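# Seat the feed hopper on the grinder inlet

## Task

Place the feed hopper so it sits fitted on the grinder's inlet, then open the gripper and leave it there.

## Robot and tools

Robot: two six-joint arms with parallel grippers, named left_arm and right_arm. The names are labels, not image sides. In the scene frame the origin lies on the table top midway between the arms, +z is up, +x reaches out over the table, and left_arm sits on the +y side. Base roots: left_arm at (-0.021, +0.339, 0) m, right_arm at (+0.038, -0.358, 0) m, each turned only slightly about z. Cameras: cam_head_left and cam_head_right (head views, focal length about 355 px), and cam_left_wrist and cam_right_wrist (wide views, about 239 px). All images are 504x504.

Joint order, used in every command row and every per-joint result list: shoulder (joint2), elbow (joint3), wrist roll (joint6), wrist pitch (joint4), waist (joint1), wrist yaw (joint5). The waist sign is flipped against the URDF in commands, results and refusals alike. Stated ranges in URDF signs: shoulder 0.000 to 3.142, elbow 0.000 to 3.019, wrist roll -2.094 to 2.094, wrist pitch -1.693 to 1.571, waist -2.880 to 2.880, wrist yaw -1.571 to 1.571 rad. A real end can differ by up to 0.019 rad.

A row is always 14 numbers in [-1, 1], even when one arm is idle: left_arm's six joint values in the order above plus its opening, then the same seven for right_arm. Joint values are scaled offsets, not poses. 1.0 equals 1.32 rad shoulder, 1.276 elbow, 2.022 wrist roll, 1.83 wrist pitch, 1.264 waist and 1.686 wrist yaw. The seventh number per arm is an absolute finger opening: +1 fully open, -1 shut.

execute_actions(actions): a list of actions. Each action is a table of up to 15 rows, and each row lasts one 1/30 s step. A short table keeps its final row until 15 steps (0.5 s) have passed. Every row's offsets count from the joint angles at the start of that action, not from the previous row. For a call's first action, that start is the most recent state reported. An empty list only returns the state and images. If any action would push a joint more than 0.019 rad outward beyond its range, that action is refused for both arms. A malformed action, or a first action that fails this check, cancels the whole call.

move(target, speed, blocking): target is one 14-number row. Its offsets count from the Joint positions in the latest result that showed them. Every joint follows a path toward its goal, all finishing together, so the hand traces a curve. speed (0.01 to 2 rad/s, default 0.5) limits the joint that must travel farthest. Paths run between 0.5 and 10 s and stop short if 10 s is not enough. Paths do not avoid obstacles or the other arm. Finger values are applied at the start. With blocking=false, the result comes back after 0.5 s while motion continues. Until a result shows the move has ended, call wait or stop before sending anything else. The extra "move:" line reports the ending (done, off_target, moving, held, fault), limits=held or limits=none, and each arm's joint farthest from its goal. After limits=held an arm may suddenly move fast.

wait(seconds): 0 to 10. The arms hold their last command, and a running move continues. stop(): brakes a running move, and a fast arm needs room to stop. The fingers keep moving. zoom_image(camera, region=[x0,y0,x1,y1]): an enlarged crop of that camera's latest image, at most 504x504 px, with (0,0) at the top-left. read_manual(section="licences") only returns licence text. finished_scene(scene): ends the current scene permanently and reports success. Call it only after the hopper is seated and released and everything is settled.

Results: a state line per arm gives the gripper pose (end_effector_position in m, end_effector_quat_wxyz) in the scene frame. This point lies between the finger pads, about 1 cm short of the tips, and can be off at long reach. Fingers point along the gripper's +z axis and close along its y axis. Joint positions and Joint velocities list each arm's joints (rad, rad/s) and then the pad gap (m; 0.094 when fully open). Joint targets shows what the joints are currently driven toward. grip_measured is the opening on the command scale, with a fixed error of about 1 mm per gripper. "joint command not followed" means a clearance check changed the joint targets. "joint sent to its limit" means a joint was stopped at its real end. If that line is missing, the joint may still be unable to go further. MOTOR HOT warns from 85 °C. At 100 °C an OVER-TEMPERATURE FAULT releases that arm and it drops. Any FAULT line means a stop.

Motion limits: each joint's target may lead its measured angle by at most 0.264 rad (waist), 0.32 (shoulder), 0.276 (elbow), 0.33 (wrist pitch), 0.186 (wrist yaw) or 0.522 (wrist roll). Targets that would carry the hand more than 70 mm from where it is get scaled back. Large moves therefore take several actions, and the remainder must be sent again. Sending zero offsets can let an arm sag. To hold it, first command offsets back to the angles you want, then send zeros, and add more if a joint still falls short. The arms keep their last command while you compose a reply.

Gripping: to hold, command an opening about 0.03 below grip_measured. A smaller margin gives a lighter grip. Pads push up to about 50 to 62 N, less on parts thinner than about 2 mm, and briefly more on first contact. Expect occasional tugs on held parts and pushes on loose ones.

Avoid: knocking or placing anything off the table, letting the arms collide or press on each other, dropping the hopper, and fast impacts. Contact force rises with speed and with how far the goal lies past the contact point. Keep insertion moves slow, and aim only slightly past where contact occurs.

Each tool is called after "Request:" as name(argument=value, ...) on one line, values as JSON.

## Session

Request:
execute_actions(actions=[])

Scene clock: 0.00 s.
left_arm: end_effector_position=(+0.2649, +0.5370, +0.2437) grip_measured=+1.000 end_effector_quat_wxyz=(-0.123, +0.449, +0.724, +0.508) | right_arm: end_effector_position=(+0.7720, -0.4058, +0.2607) grip_measured=+1.000 end_effector_quat_wxyz=(+0.526, +0.045, +0.842, -0.113)
Joint names: [shoulder, elbow, wrist roll, wrist pitch, waist, wrist yaw]
Joint positions: left_arm=[ 0.837  0.617  1.71  -0.566 -0.182 -0.874  0.094] | right_arm=[ 1.749  1.414 -0.05  -0.112  0.053  0.23   0.094]
Joint velocities: left_arm=[ 0.005  0.002  0.051  0.002  0.024 -0.007  0.   ] | right_arm=[ 0.015  0.002 -0.007 -0.017  0.015  0.022  0.   ]
Joint targets: left_arm=[0.837 0.643 1.710 -0.563 -0.182 -0.874] | right_arm=[1.752 1.439 -0.050 -0.108 0.053 0.230]

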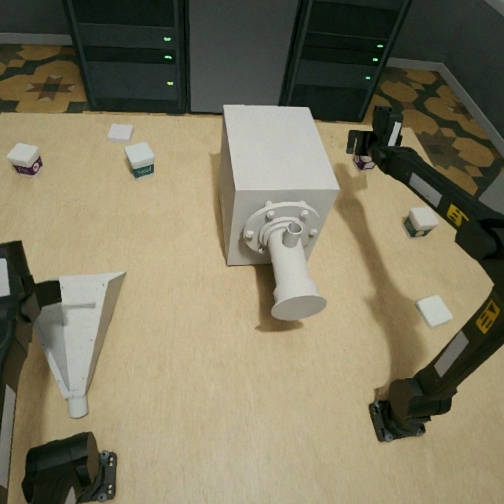

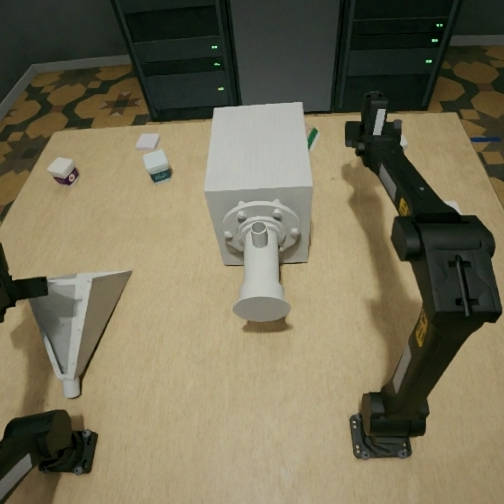

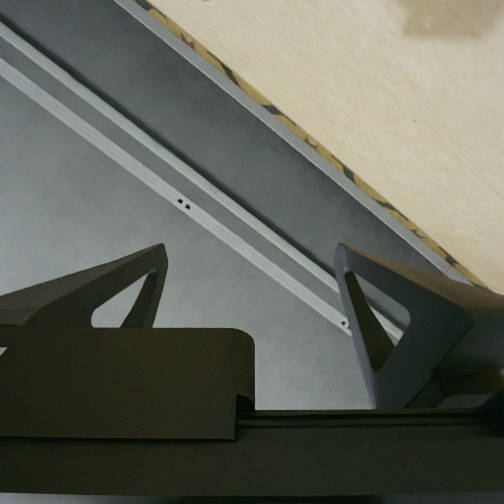

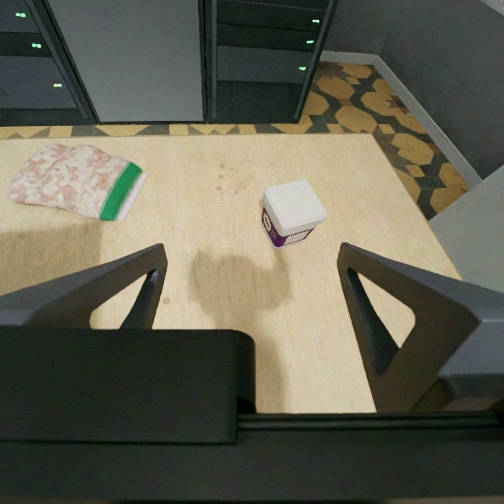

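Request:
zoom_image(camera="cam_head_right", region=[0, 240, 200, 440])

Request:
zoom_image(camera="cam_head_left", region=[200, 170, 360, 330])

Region (0, 240, 200, 440) of cam_head_right's 504x504 image, scaled by 2.520, with more detail than that image has.

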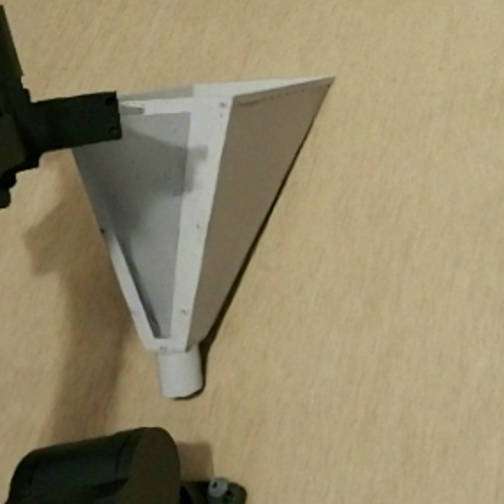

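Region (200, 170, 360, 330) of cam_head_left's 504x504 image, scaled by 3.150, with more detail than that image has.

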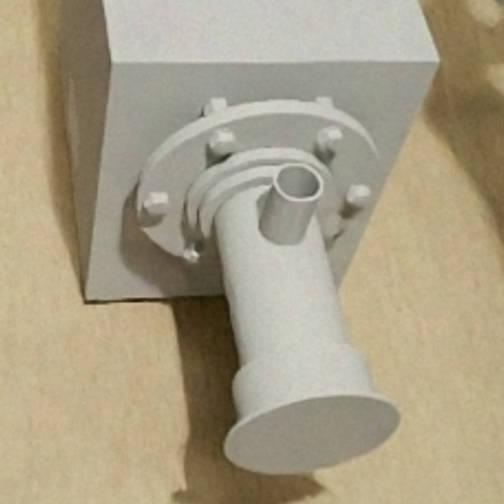

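Request:
move(target=[0.24,0.62,-0.846,-0.59,0,0.518,1,0,0,0,0,0,0,1], speed=1)

Scene clock: 28.80 s.
left_arm: end_effector_position=(+0.3087, +0.4125, +0.3427) grip_measured=+1.000 end_effector_quat_wxyz=(+0.077, -0.102, +0.992, +0.011) | right_arm: end_effector_position=(+0.7720, -0.4058, +0.2607) grip_measured=+1.000 end_effector_quat_wxyz=(+0.526, +0.045, +0.842, -0.113)
Joint names: [shoulder, elbow, wrist roll, wrist pitch, waist, wrist yaw]
Joint positions: left_arm=[ 1.143  1.36   0.012 -1.632 -0.182 -0.005  0.094] | right_arm=[ 1.749  1.414 -0.05  -0.112  0.053  0.23   0.094]
Joint velocities: left_arm=[ 0.005 -0.007  0.007 -0.002  0.005 -0.037  0.   ] | right_arm=[-0.005  0.007  0.007  0.007  0.015  0.022  0.   ]
Joint targets: left_arm=[1.154 1.408 -0.001 -1.646 -0.182 -0.001] | right_arm=[1.749 1.414 -0.050 -0.112 0.053 0.230]
move: off_target (left_arm); limits=none; left_arm: farthest joint: the elbow, 0.048 radians from its target (0.791 radians at the start); right_arm: farthest joint: the waist, 0.000 radians from its target (0.000 radians at the start)

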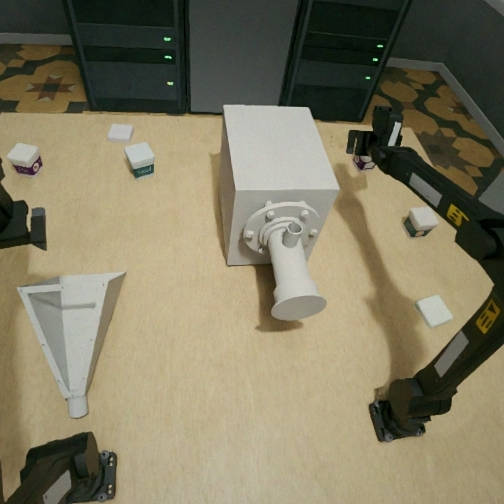

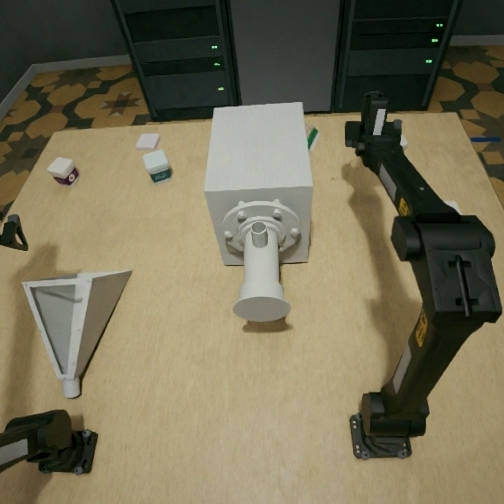

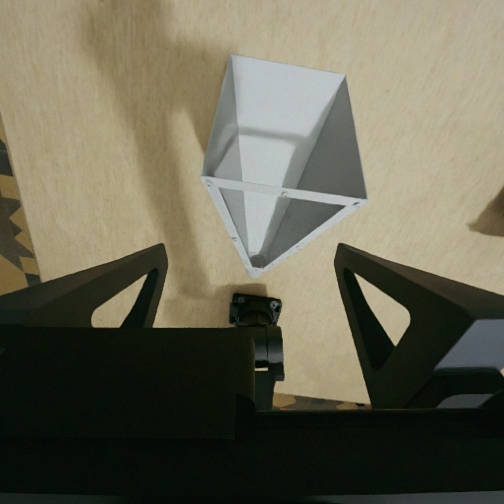

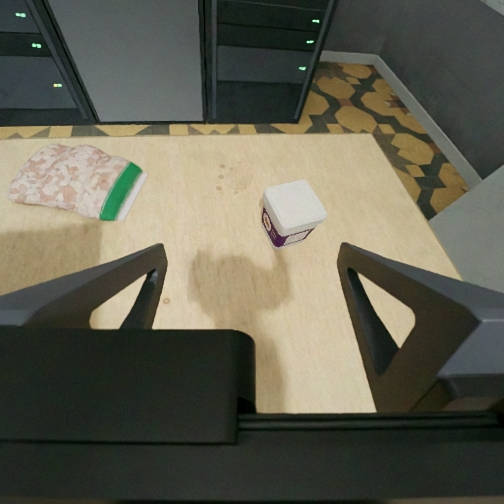

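Request:
zoom_image(camera="cam_left_wrist", region=[190, 150, 380, 330])

Request:
zoom_image(camera="cam_head_left", region=[0, 255, 180, 435])

Region (190, 150, 380, 330) of cam_left_wrist's 504x504 image, scaled by 2.653, with more detail than that image has; it fills the top 477 rows of this view, and the rest is white.

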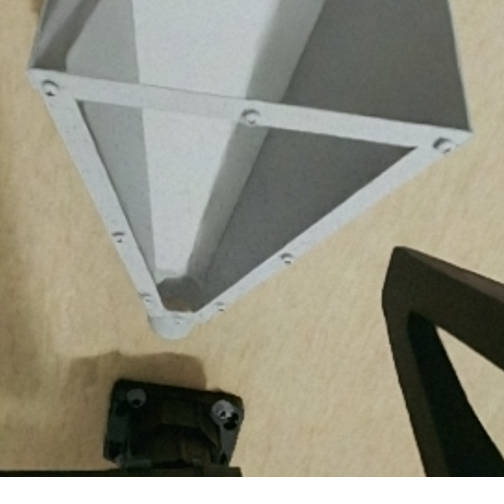

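Region (0, 255, 180, 435) of cam_head_left's 504x504 image, scaled by 2.800, with more detail than that image has.

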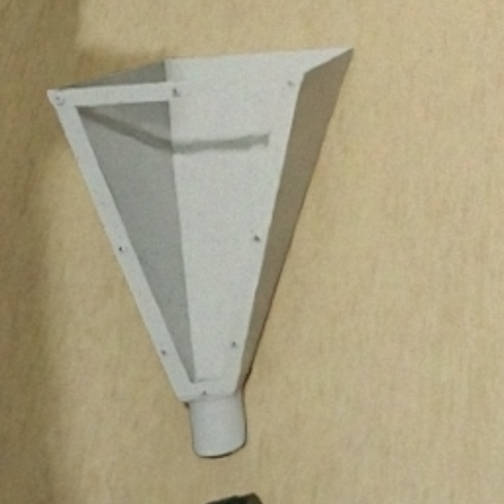

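Request:
move(target=[-0.679,-0.78,0,0.165,0.028,0,0.6,0,0,0,0,0,0,1], speed=0.7)

Scene clock: 72.80 s.
left_arm: end_effector_position=(+0.1083, +0.3650, +0.1002) grip_measured=+0.602 end_effector_quat_wxyz=(+0.166, -0.089, +0.982, +0.019) | right_arm: end_effector_position=(+0.7720, -0.4058, +0.2607) grip_measured=+1.000 end_effector_quat_wxyz=(+0.526, +0.045, +0.842, -0.113)
Joint names: [shoulder, elbow, wrist roll, wrist pitch, waist, wrist yaw]
Joint positions: left_arm=[ 0.247  0.361  0.012 -1.348 -0.157 -0.005  0.075] | right_arm=[ 1.749  1.414 -0.05  -0.112  0.053  0.23   0.094]
Joint velocities: left_arm=[-0.015 -0.007  0.007 -0.002  0.015 -0.022  0.   ] | right_arm=[-0.005 -0.007 -0.051  0.002  0.005  0.081  0.   ]
Joint targets: left_arm=[0.246 0.365 0.012 -1.330 -0.147 -0.005] | right_arm=[1.749 1.414 -0.050 -0.112 0.053 0.230]
move: done; limits=none; left_arm: farthest joint: the wrist pitch, 0.018 radians from its target (0.302 radians at the start); right_arm: farthest joint: the waist, 0.000 radians from its target (0.000 radians at the start)

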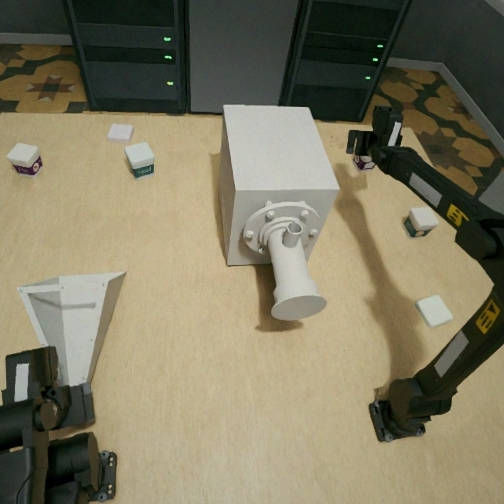

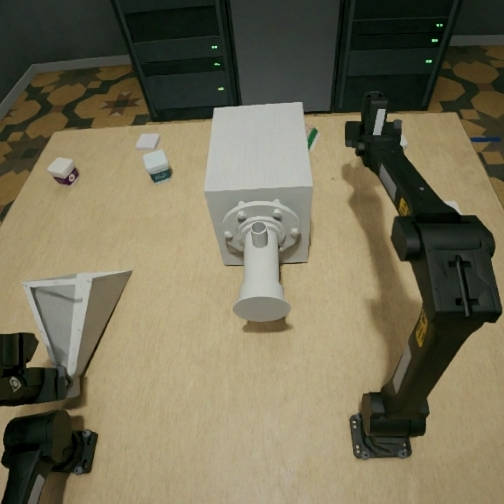

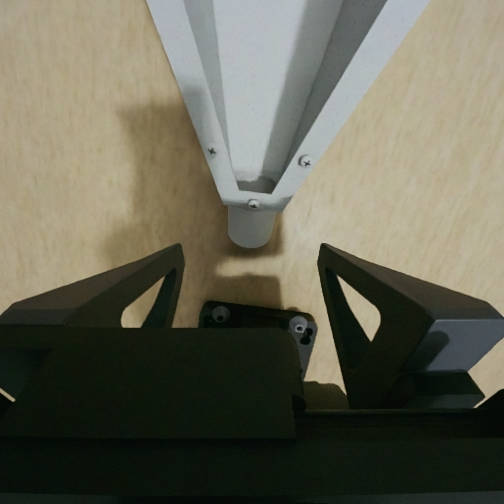

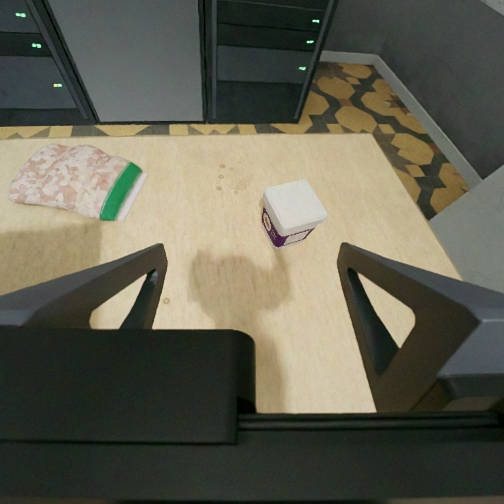

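Request:
move(target=[0.113,-0.137,0.06,0.176,0,0,0.4,0,0,0,0,0,0,1], speed=0.3)

Scene clock: 85.37 s.
left_arm: end_effector_position=(+0.1260, +0.3684, +0.0275) grip_measured=+0.402 end_effector_quat_wxyz=(+0.159, -0.036, +0.986, +0.027) | right_arm: end_effector_position=(+0.7720, -0.4058, +0.2607) grip_measured=+1.000 end_effector_quat_wxyz=(+0.526, +0.045, +0.842, -0.113)
Joint names: [shoulder, elbow, wrist roll, wrist pitch, waist, wrist yaw]
Joint positions: left_arm=[ 0.391  0.188  0.12  -1.044 -0.157 -0.005  0.066] | right_arm=[ 1.749  1.414 -0.05  -0.112  0.053  0.23   0.094]
Joint velocities: left_arm=[-0.024  0.007 -0.066 -0.017  0.024  0.037  0.   ] | right_arm=[-0.005  0.002 -0.037  0.002  0.005 -0.007  0.   ]
Joint targets: left_arm=[0.396 0.185 0.133 -1.026 -0.157 -0.005] | right_arm=[1.749 1.414 -0.050 -0.112 0.053 0.230]
move: done; limits=none; left_arm: farthest joint: the wrist pitch, 0.018 radians from its target (0.322 radians at the start); right_arm: farthest joint: the waist, 0.000 radians from its target (0.000 radians at the start)

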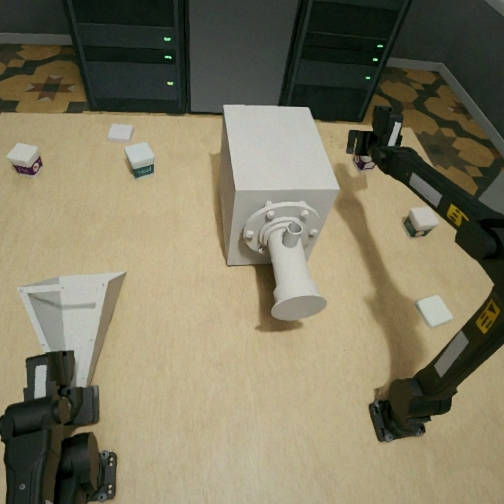

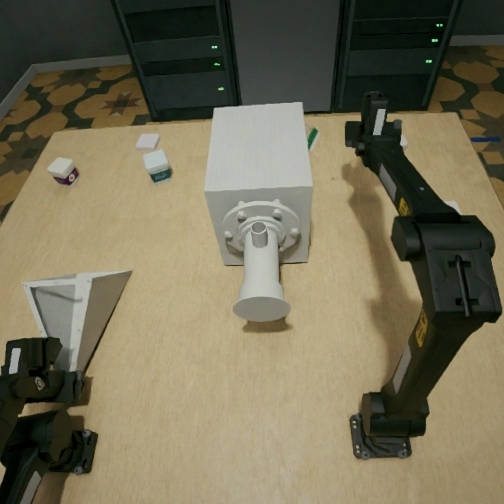

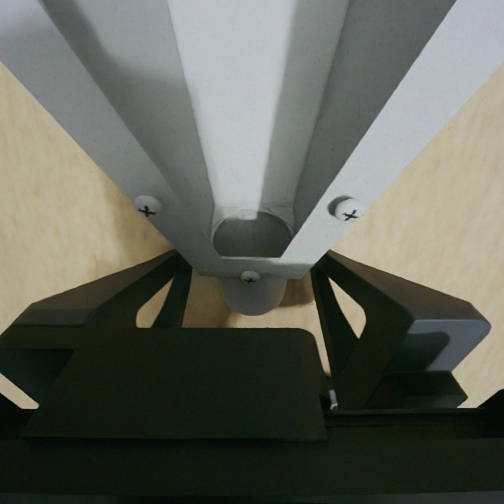

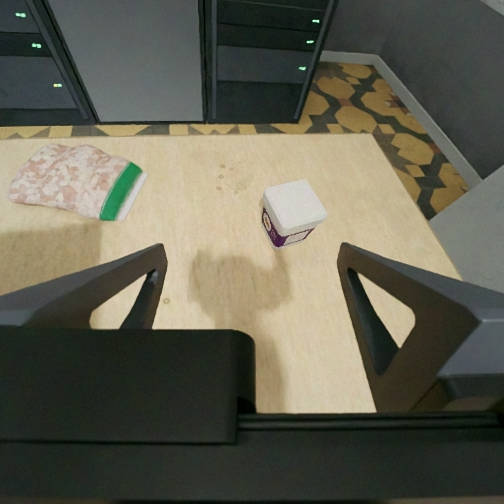

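Request:
execute_actions(actions=[[[0,0.03,0,-0.04,0,0,0.4,0,0,0,0,0,0,1]],[[0,0,0,0,0,0,0.05,0,0,0,0,0,0,1]],[[0,0,0,0,0,0,-0.35,0,0,0,0,0,0,1]]])

Scene clock: 91.93 s.
left_arm: end_effector_position=(+0.1126, +0.3661, +0.0236) grip_measured=-0.213 end_effector_quat_wxyz=(+0.130, -0.037, +0.991, +0.024) | right_arm: end_effector_position=(+0.7720, -0.4058, +0.2607) grip_measured=+1.000 end_effector_quat_wxyz=(+0.526, +0.045, +0.842, -0.113)
Joint names: [shoulder, elbow, wrist roll, wrist pitch, waist, wrist yaw]
Joint positions: left_arm=[ 0.391  0.189  0.119 -1.103 -0.157 -0.006  0.037] | right_arm=[ 1.749  1.414 -0.05  -0.112  0.053  0.23   0.094]
Joint velocities: left_arm=[-0.005 -0.022 -0.066 -0.002  0.015 -0.051 -0.001] | right_arm=[-0.005 -0.002 -0.081  0.017 -0.005  0.037  0.   ]
Joint targets: left_arm=[0.391 0.189 0.120 -1.103 -0.157 -0.004] | right_arm=[1.749 1.414 -0.050 -0.112 0.053 0.230]

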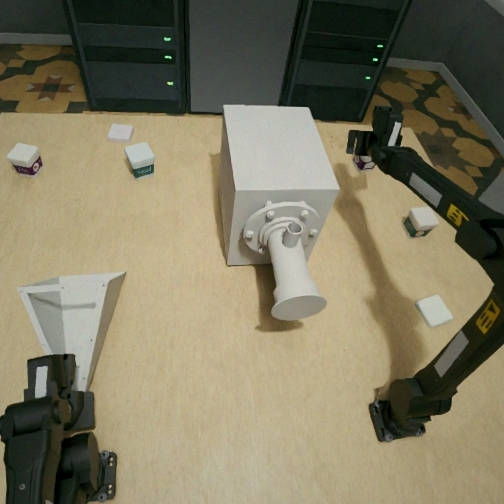

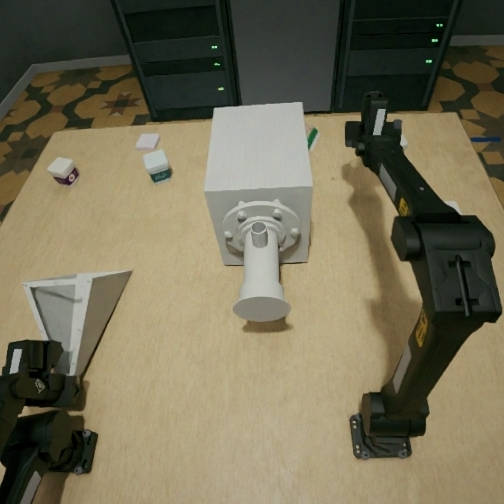

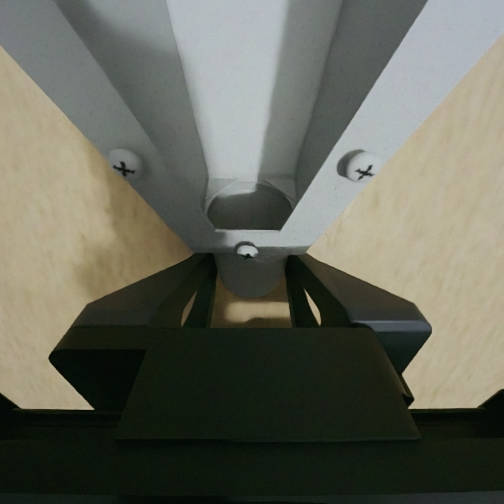

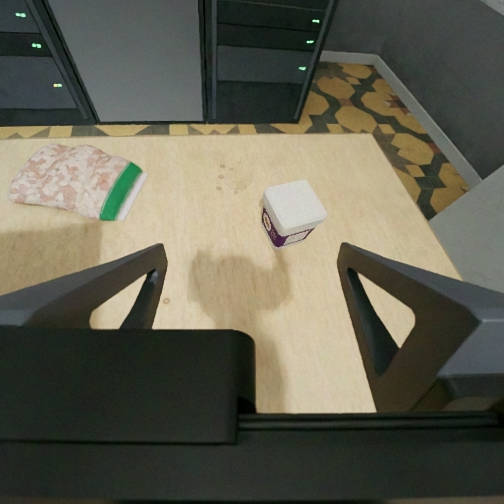

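Test lift.

Request:
move(target=[0,0.1,0,0.08,0,0,-0.35,0,0,0,0,0,0,1], speed=0.15)

Scene clock: 97.80 s.
left_arm: end_effector_position=(+0.1452, +0.3718, +0.0455) grip_measured=-0.213 end_effector_quat_wxyz=(+0.192, -0.036, +0.980, +0.032) | right_arm: end_effector_position=(+0.7720, -0.4058, +0.2607) grip_measured=+1.000 end_effector_quat_wxyz=(+0.526, +0.045, +0.842, -0.113)
Joint names: [shoulder, elbow, wrist roll, wrist pitch, waist, wrist yaw]
Joint positions: left_arm=[ 0.4    0.221  0.119 -1.    -0.157 -0.003  0.037] | right_arm=[ 1.749  1.414 -0.05  -0.112  0.053  0.23   0.094]
Joint velocities: left_arm=[-0.005  0.002  0.051 -0.017  0.015  0.007  0.001] | right_arm=[-0.005  0.002  0.007 -0.002  0.005  0.022  0.   ]
Joint targets: left_arm=[0.391 0.316 0.119 -0.956 -0.157 -0.006] | right_arm=[1.749 1.414 -0.050 -0.112 0.053 0.230]
move: off_target (left_arm); limits=none; left_arm: farthest joint: the elbow, 0.095 radians from its target (0.128 radians at the start); right_arm: farthest joint: the waist, 0.000 radians from its target (0.000 radians at the start)

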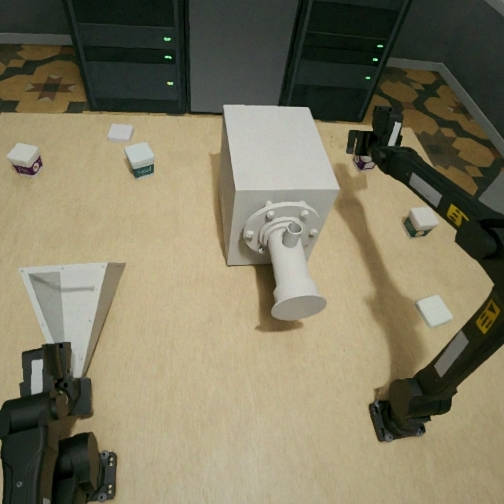

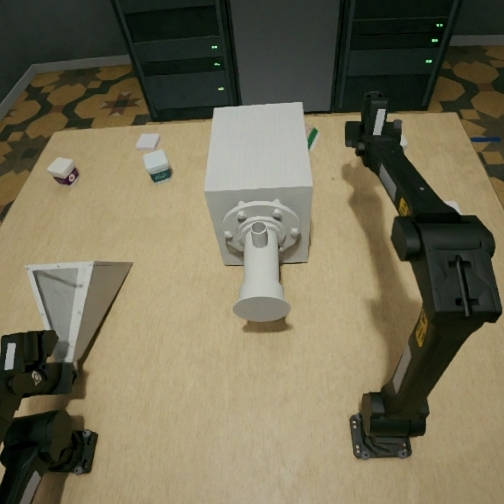

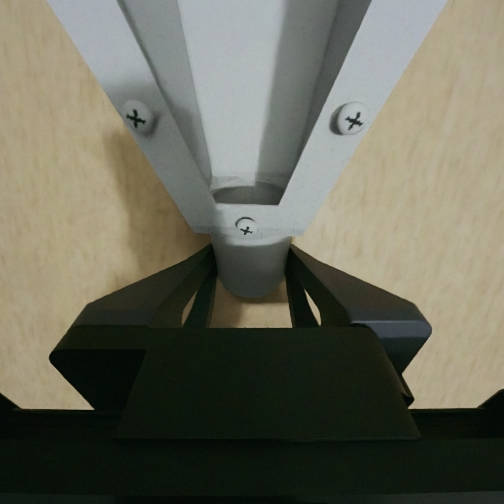

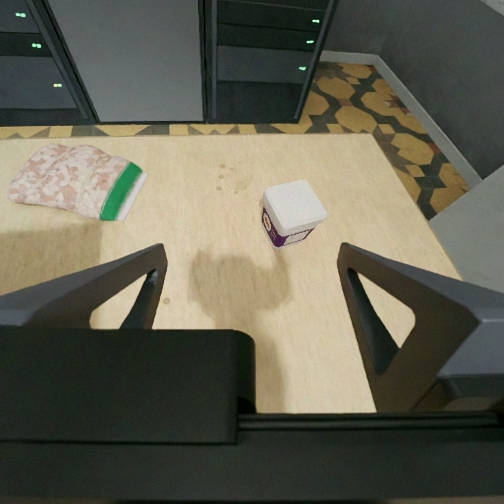

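Request:
execute_actions(actions=[[[0,-0.035,0,0.01,0,0,-0.35,0,0,0,0,0,0,1]],[[0,0,0,0,0,0,0.5,0,0,0,0,0,0,1]]])

Request:
move(target=[0.15,0.62,-0.06,-0.3,0.1,0,0.5,0,0,0,0,0,0,1], speed=0.7)

Request:
move(target=[0.68,0.53,0,-0.05,0.105,-0.1,0.2,0,0,0,0,0,0,1], speed=0.7)

Scene clock: 126.07 s.
left_arm: end_effector_position=(+0.1336, +0.3693, +0.0239) grip_measured=+0.498 end_effector_quat_wxyz=(+0.176, -0.036, +0.983, +0.028) | right_arm: end_effector_position=(+0.7720, -0.4058, +0.2607) grip_measured=+1.000 end_effector_quat_wxyz=(+0.526, +0.045, +0.842, -0.113)
Joint names: [shoulder, elbow, wrist roll, wrist pitch, waist, wrist yaw]
Joint positions: left_arm=[ 0.399  0.172  0.119 -0.986 -0.157 -0.002  0.07 ] | right_arm=[ 1.749  1.414 -0.05  -0.112  0.053  0.23   0.094]
Joint velocities: left_arm=[ 0.015  0.002 -0.11  -0.012  0.015  0.051  0.001] | right_arm=[-0.015 -0.002  0.051  0.002  0.005 -0.037  0.   ]
Joint targets: left_arm=[0.399 0.172 0.119 -0.986 -0.157 -0.002] | right_arm=[1.749 1.414 -0.050 -0.112 0.053 0.230]

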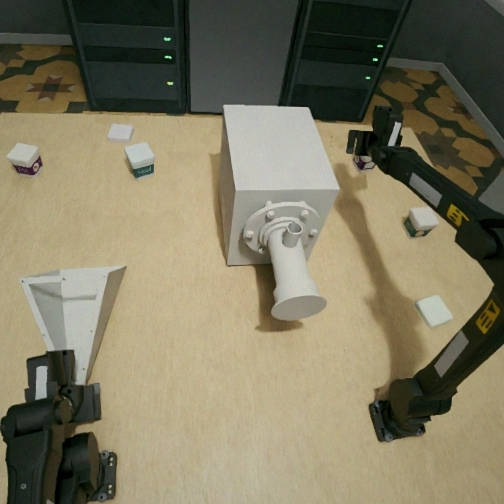

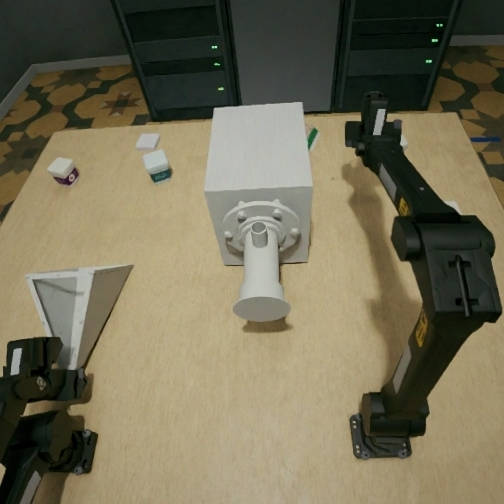

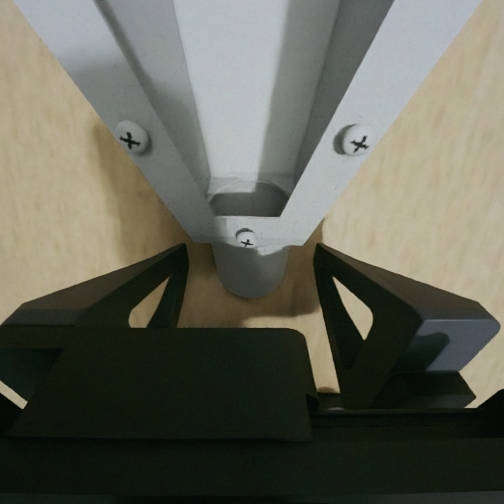

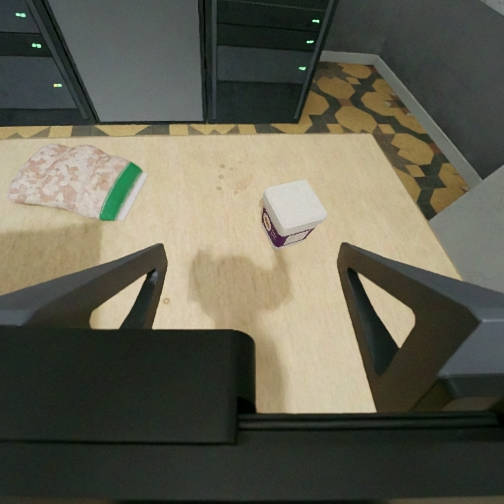

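Scene clock: 127.80 s.
left_arm: end_effector_position=(+0.1765, +0.3542, +0.2951) grip_measured=+0.498 end_effector_quat_wxyz=(+0.191, -0.032, +0.981, +0.009) | right_arm: end_effector_position=(+0.7720, -0.4058, +0.2607) grip_measured=+1.000 end_effector_quat_wxyz=(+0.526, +0.045, +0.842, -0.113)
Joint names: [shoulder, elbow, wrist roll, wrist pitch, waist, wrist yaw]
Joint positions: left_arm=[ 0.59   0.924  0.011 -1.52  -0.041 -0.002  0.07 ] | right_arm=[ 1.749  1.414 -0.05  -0.112  0.053  0.23   0.094]
Joint velocities: left_arm=[-0.015 -0.012  0.007  0.017  0.005  0.037  0.   ] | right_arm=[-0.015  0.002 -0.037 -0.007  0.005  0.022  0.   ]
Joint targets: left_arm=[0.597 0.963 -0.003 -1.535 -0.031 -0.002] | right_arm=[1.749 1.414 -0.050 -0.112 0.053 0.230]
move: off_target (left_arm); limits=none; left_arm: farthest joint: the elbow, 0.039 radians from its target (0.791 radians at the start); right_arm: farthest joint: the waist, 0.000 radians from its target (0.000 radians at the start)

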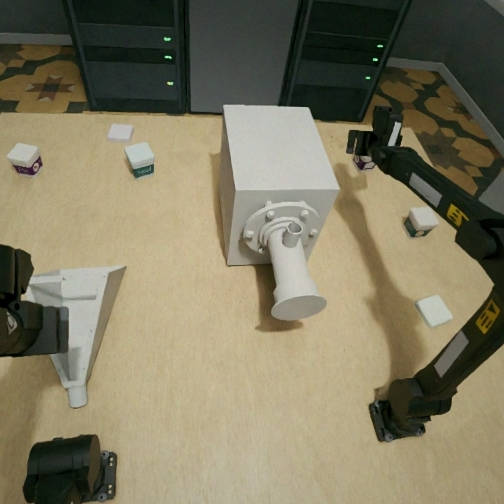

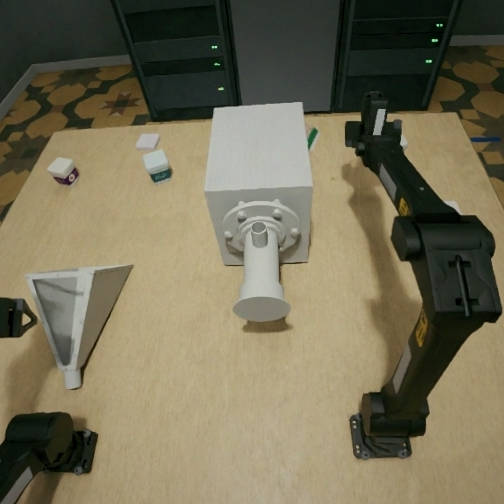

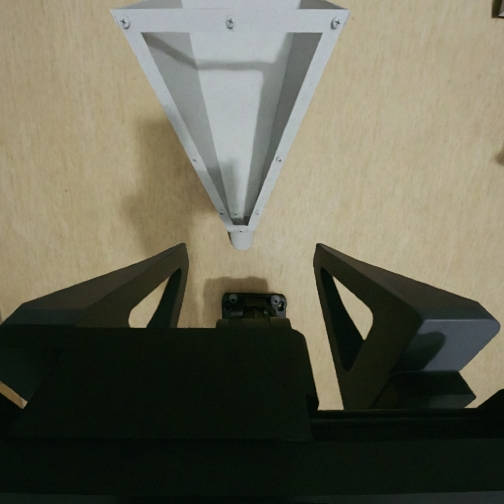

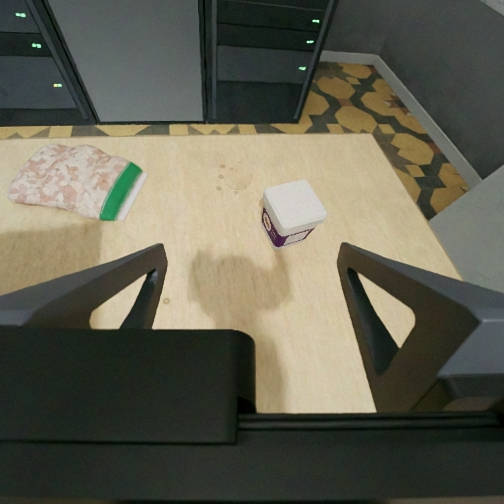

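Scene clock: 129.67 s.
left_arm: end_effector_position=(+0.4291, +0.3451, +0.2900) grip_measured=+0.202 end_effector_quat_wxyz=(+0.014, +0.029, +0.996, +0.083) | right_arm: end_effector_position=(+0.7720, -0.4058, +0.2607) grip_measured=+1.000 end_effector_quat_wxyz=(+0.526, +0.045, +0.842, -0.113)
Joint names: [shoulder, elbow, wrist roll, wrist pitch, waist, wrist yaw]
Joint positions: left_arm=[ 1.497  1.55   0.011 -1.598  0.085 -0.167  0.056] | right_arm=[ 1.749  1.414 -0.05  -0.112  0.053  0.23   0.094]
Joint velocities: left_arm=[-0.005 -0.022 -0.022  0.002 -0.005  0.022  0.   ] | right_arm=[-0.005 -0.002 -0.037 -0.007  0.005 -0.125  0.   ]
Joint targets: left_arm=[1.488 1.601 0.011 -1.612 0.092 -0.170] | right_arm=[1.749 1.414 -0.050 -0.112 0.053 0.230]
move: off_target (left_arm); limits=none; left_arm: farthest joint: the elbow, 0.050 radians from its target (0.676 radians at the start); right_arm: farthest joint: the waist, 0.000 radians from its target (0.000 radians at the start)

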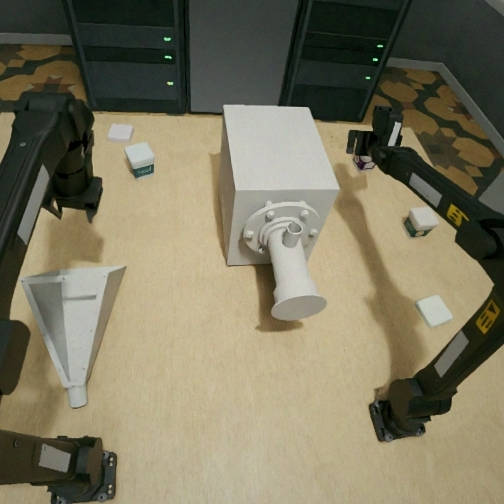

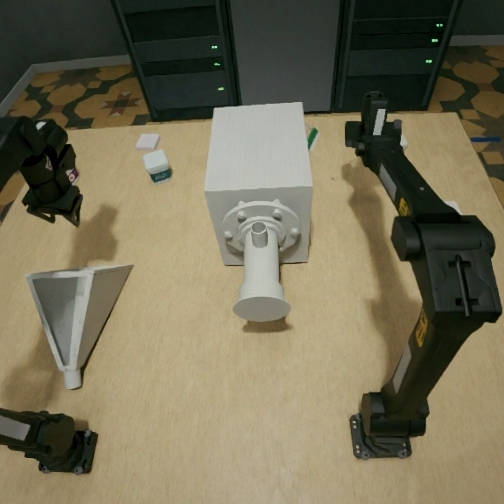

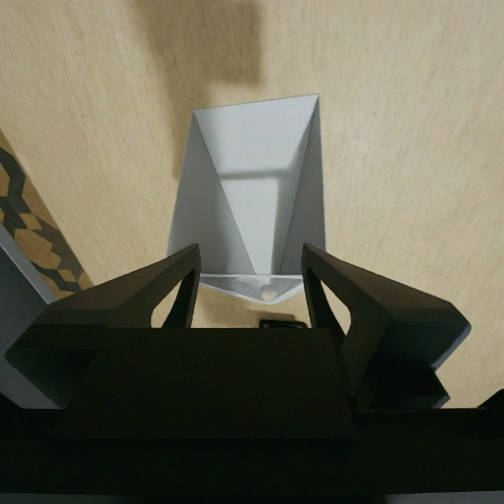

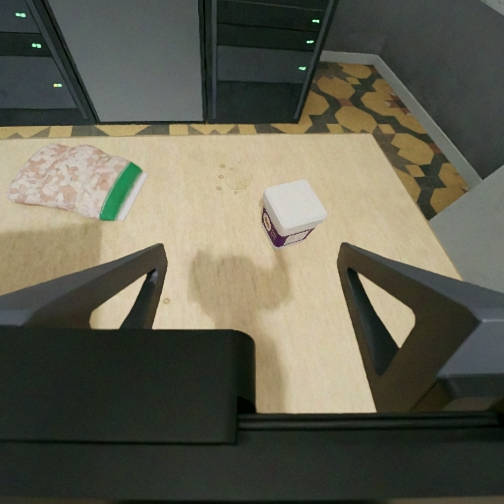

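Request:
move(target=[0.07,-0.13,0,0.01,0.085,0.008,-0.1,0,0,0,0,0,0,1], speed=0.3)

Request:
move(target=[0.01,-0.15,0,0.123,0,0,-0.1,0,0,0,0,0,0,1], speed=0.2)

Scene clock: 151.67 s.
left_arm: end_effector_position=(+0.3930, +0.3013, +0.1905) grip_measured=-0.098 end_effector_quat_wxyz=(-0.110, +0.091, +0.986, +0.085) | right_arm: end_effector_position=(+0.7720, -0.4058, +0.2607) grip_measured=+1.000 end_effector_quat_wxyz=(+0.526, +0.045, +0.842, -0.113)
Joint names: [shoulder, elbow, wrist roll, wrist pitch, waist, wrist yaw]
Joint positions: left_arm=[ 1.592  1.381  0.011 -1.593  0.19  -0.156  0.042] | right_arm=[ 1.749  1.414 -0.05  -0.112  0.053  0.23   0.094]
Joint velocities: left_arm=[-0.015  0.007 -0.037  0.002  0.015  0.022 -0.   ] | right_arm=[ 0.005 -0.007 -0.051  0.002 -0.015 -0.022  0.   ]
Joint targets: left_arm=[1.590 1.384 0.011 -1.580 0.192 -0.153] | right_arm=[1.749 1.414 -0.050 -0.112 0.053 0.230]
move: done; limits=none; left_arm: farthest joint: the wrist pitch, 0.013 radians from its target (0.019 radians at the start); right_arm: farthest joint: the waist, 0.000 radians from its target (0.000 radians at the start)

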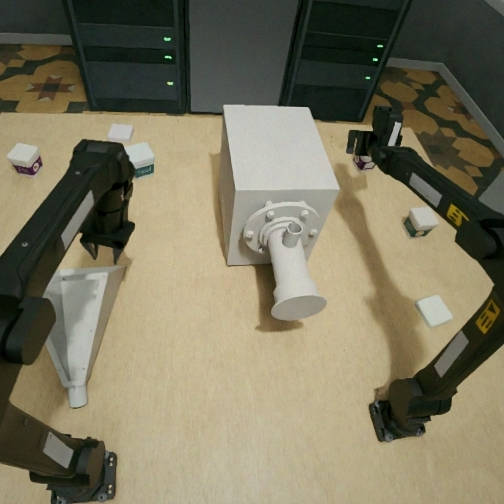

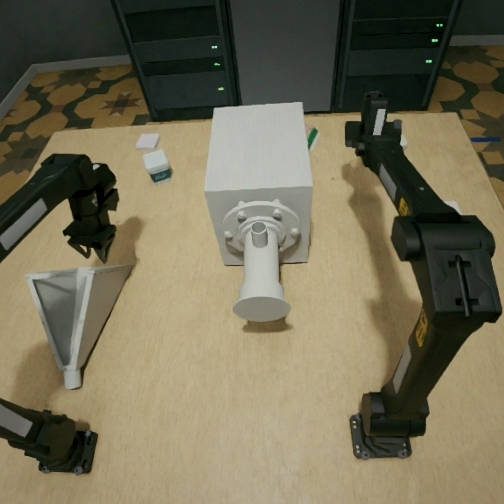

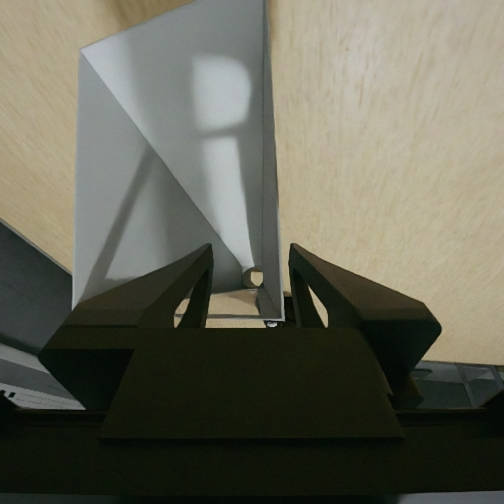

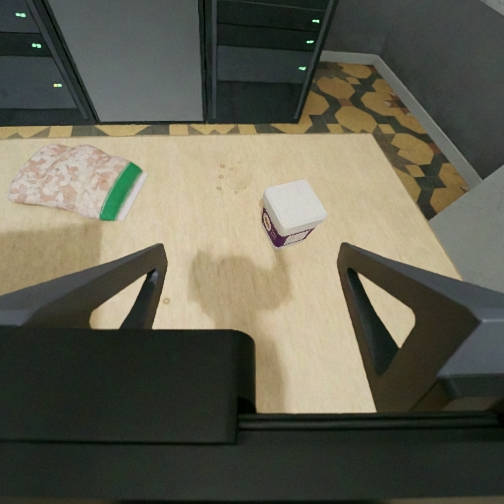

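Scene clock: 153.17 s.
left_arm: end_effector_position=(+0.3778, +0.3037, +0.1207) grip_measured=-0.098 end_effector_quat_wxyz=(-0.098, +0.090, +0.987, +0.085) | right_arm: end_effector_position=(+0.7720, -0.4058, +0.2607) grip_measured=+1.000 end_effector_quat_wxyz=(+0.526, +0.045, +0.842, -0.113)
Joint names: [shoulder, elbow, wrist roll, wrist pitch, waist, wrist yaw]
Joint positions: left_arm=[ 1.593  1.194  0.011 -1.381  0.19  -0.156  0.042] | right_arm=[ 1.749  1.414 -0.05  -0.112  0.053  0.23   0.094]
Joint velocities: left_arm=[-0.005  0.002  0.022 -0.002  0.005  0.037  0.001] | right_arm=[-0.005  0.007 -0.051  0.012 -0.005  0.007  0.   ]
Joint targets: left_arm=[1.605 1.190 0.011 -1.368 0.190 -0.156] | right_arm=[1.749 1.414 -0.050 -0.112 0.053 0.230]
move: done; limits=none; left_arm: farthest joint: the wrist pitch, 0.013 radians from its target (0.225 radians at the start); right_arm: farthest joint: the waist, 0.000 radians from its target (0.000 radians at the start)

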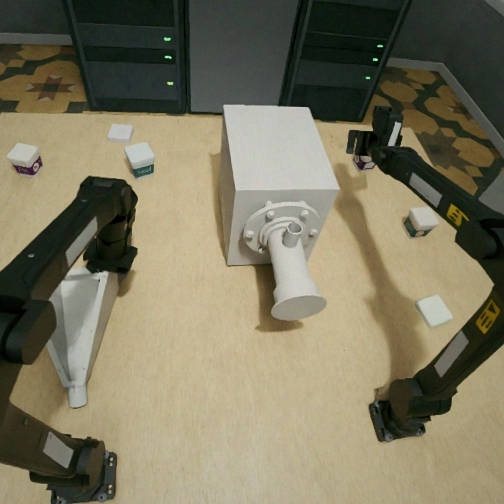

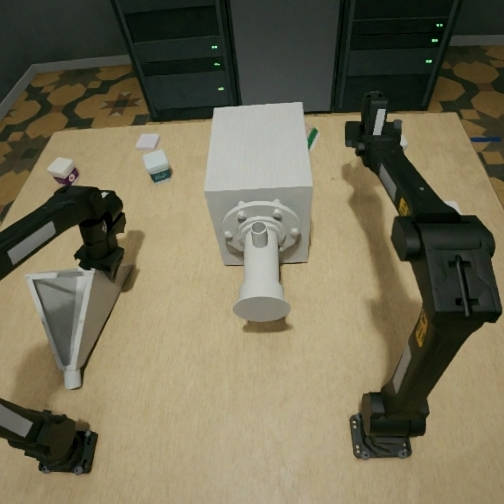

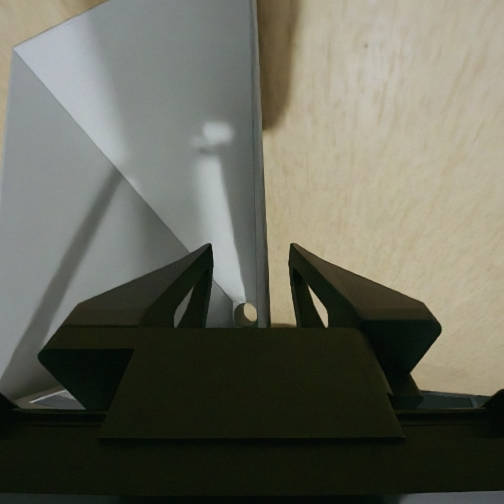

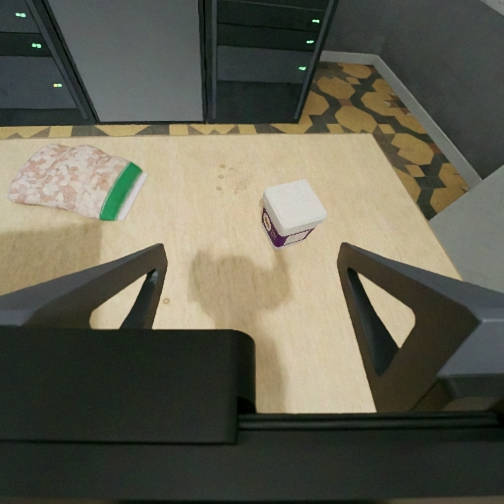

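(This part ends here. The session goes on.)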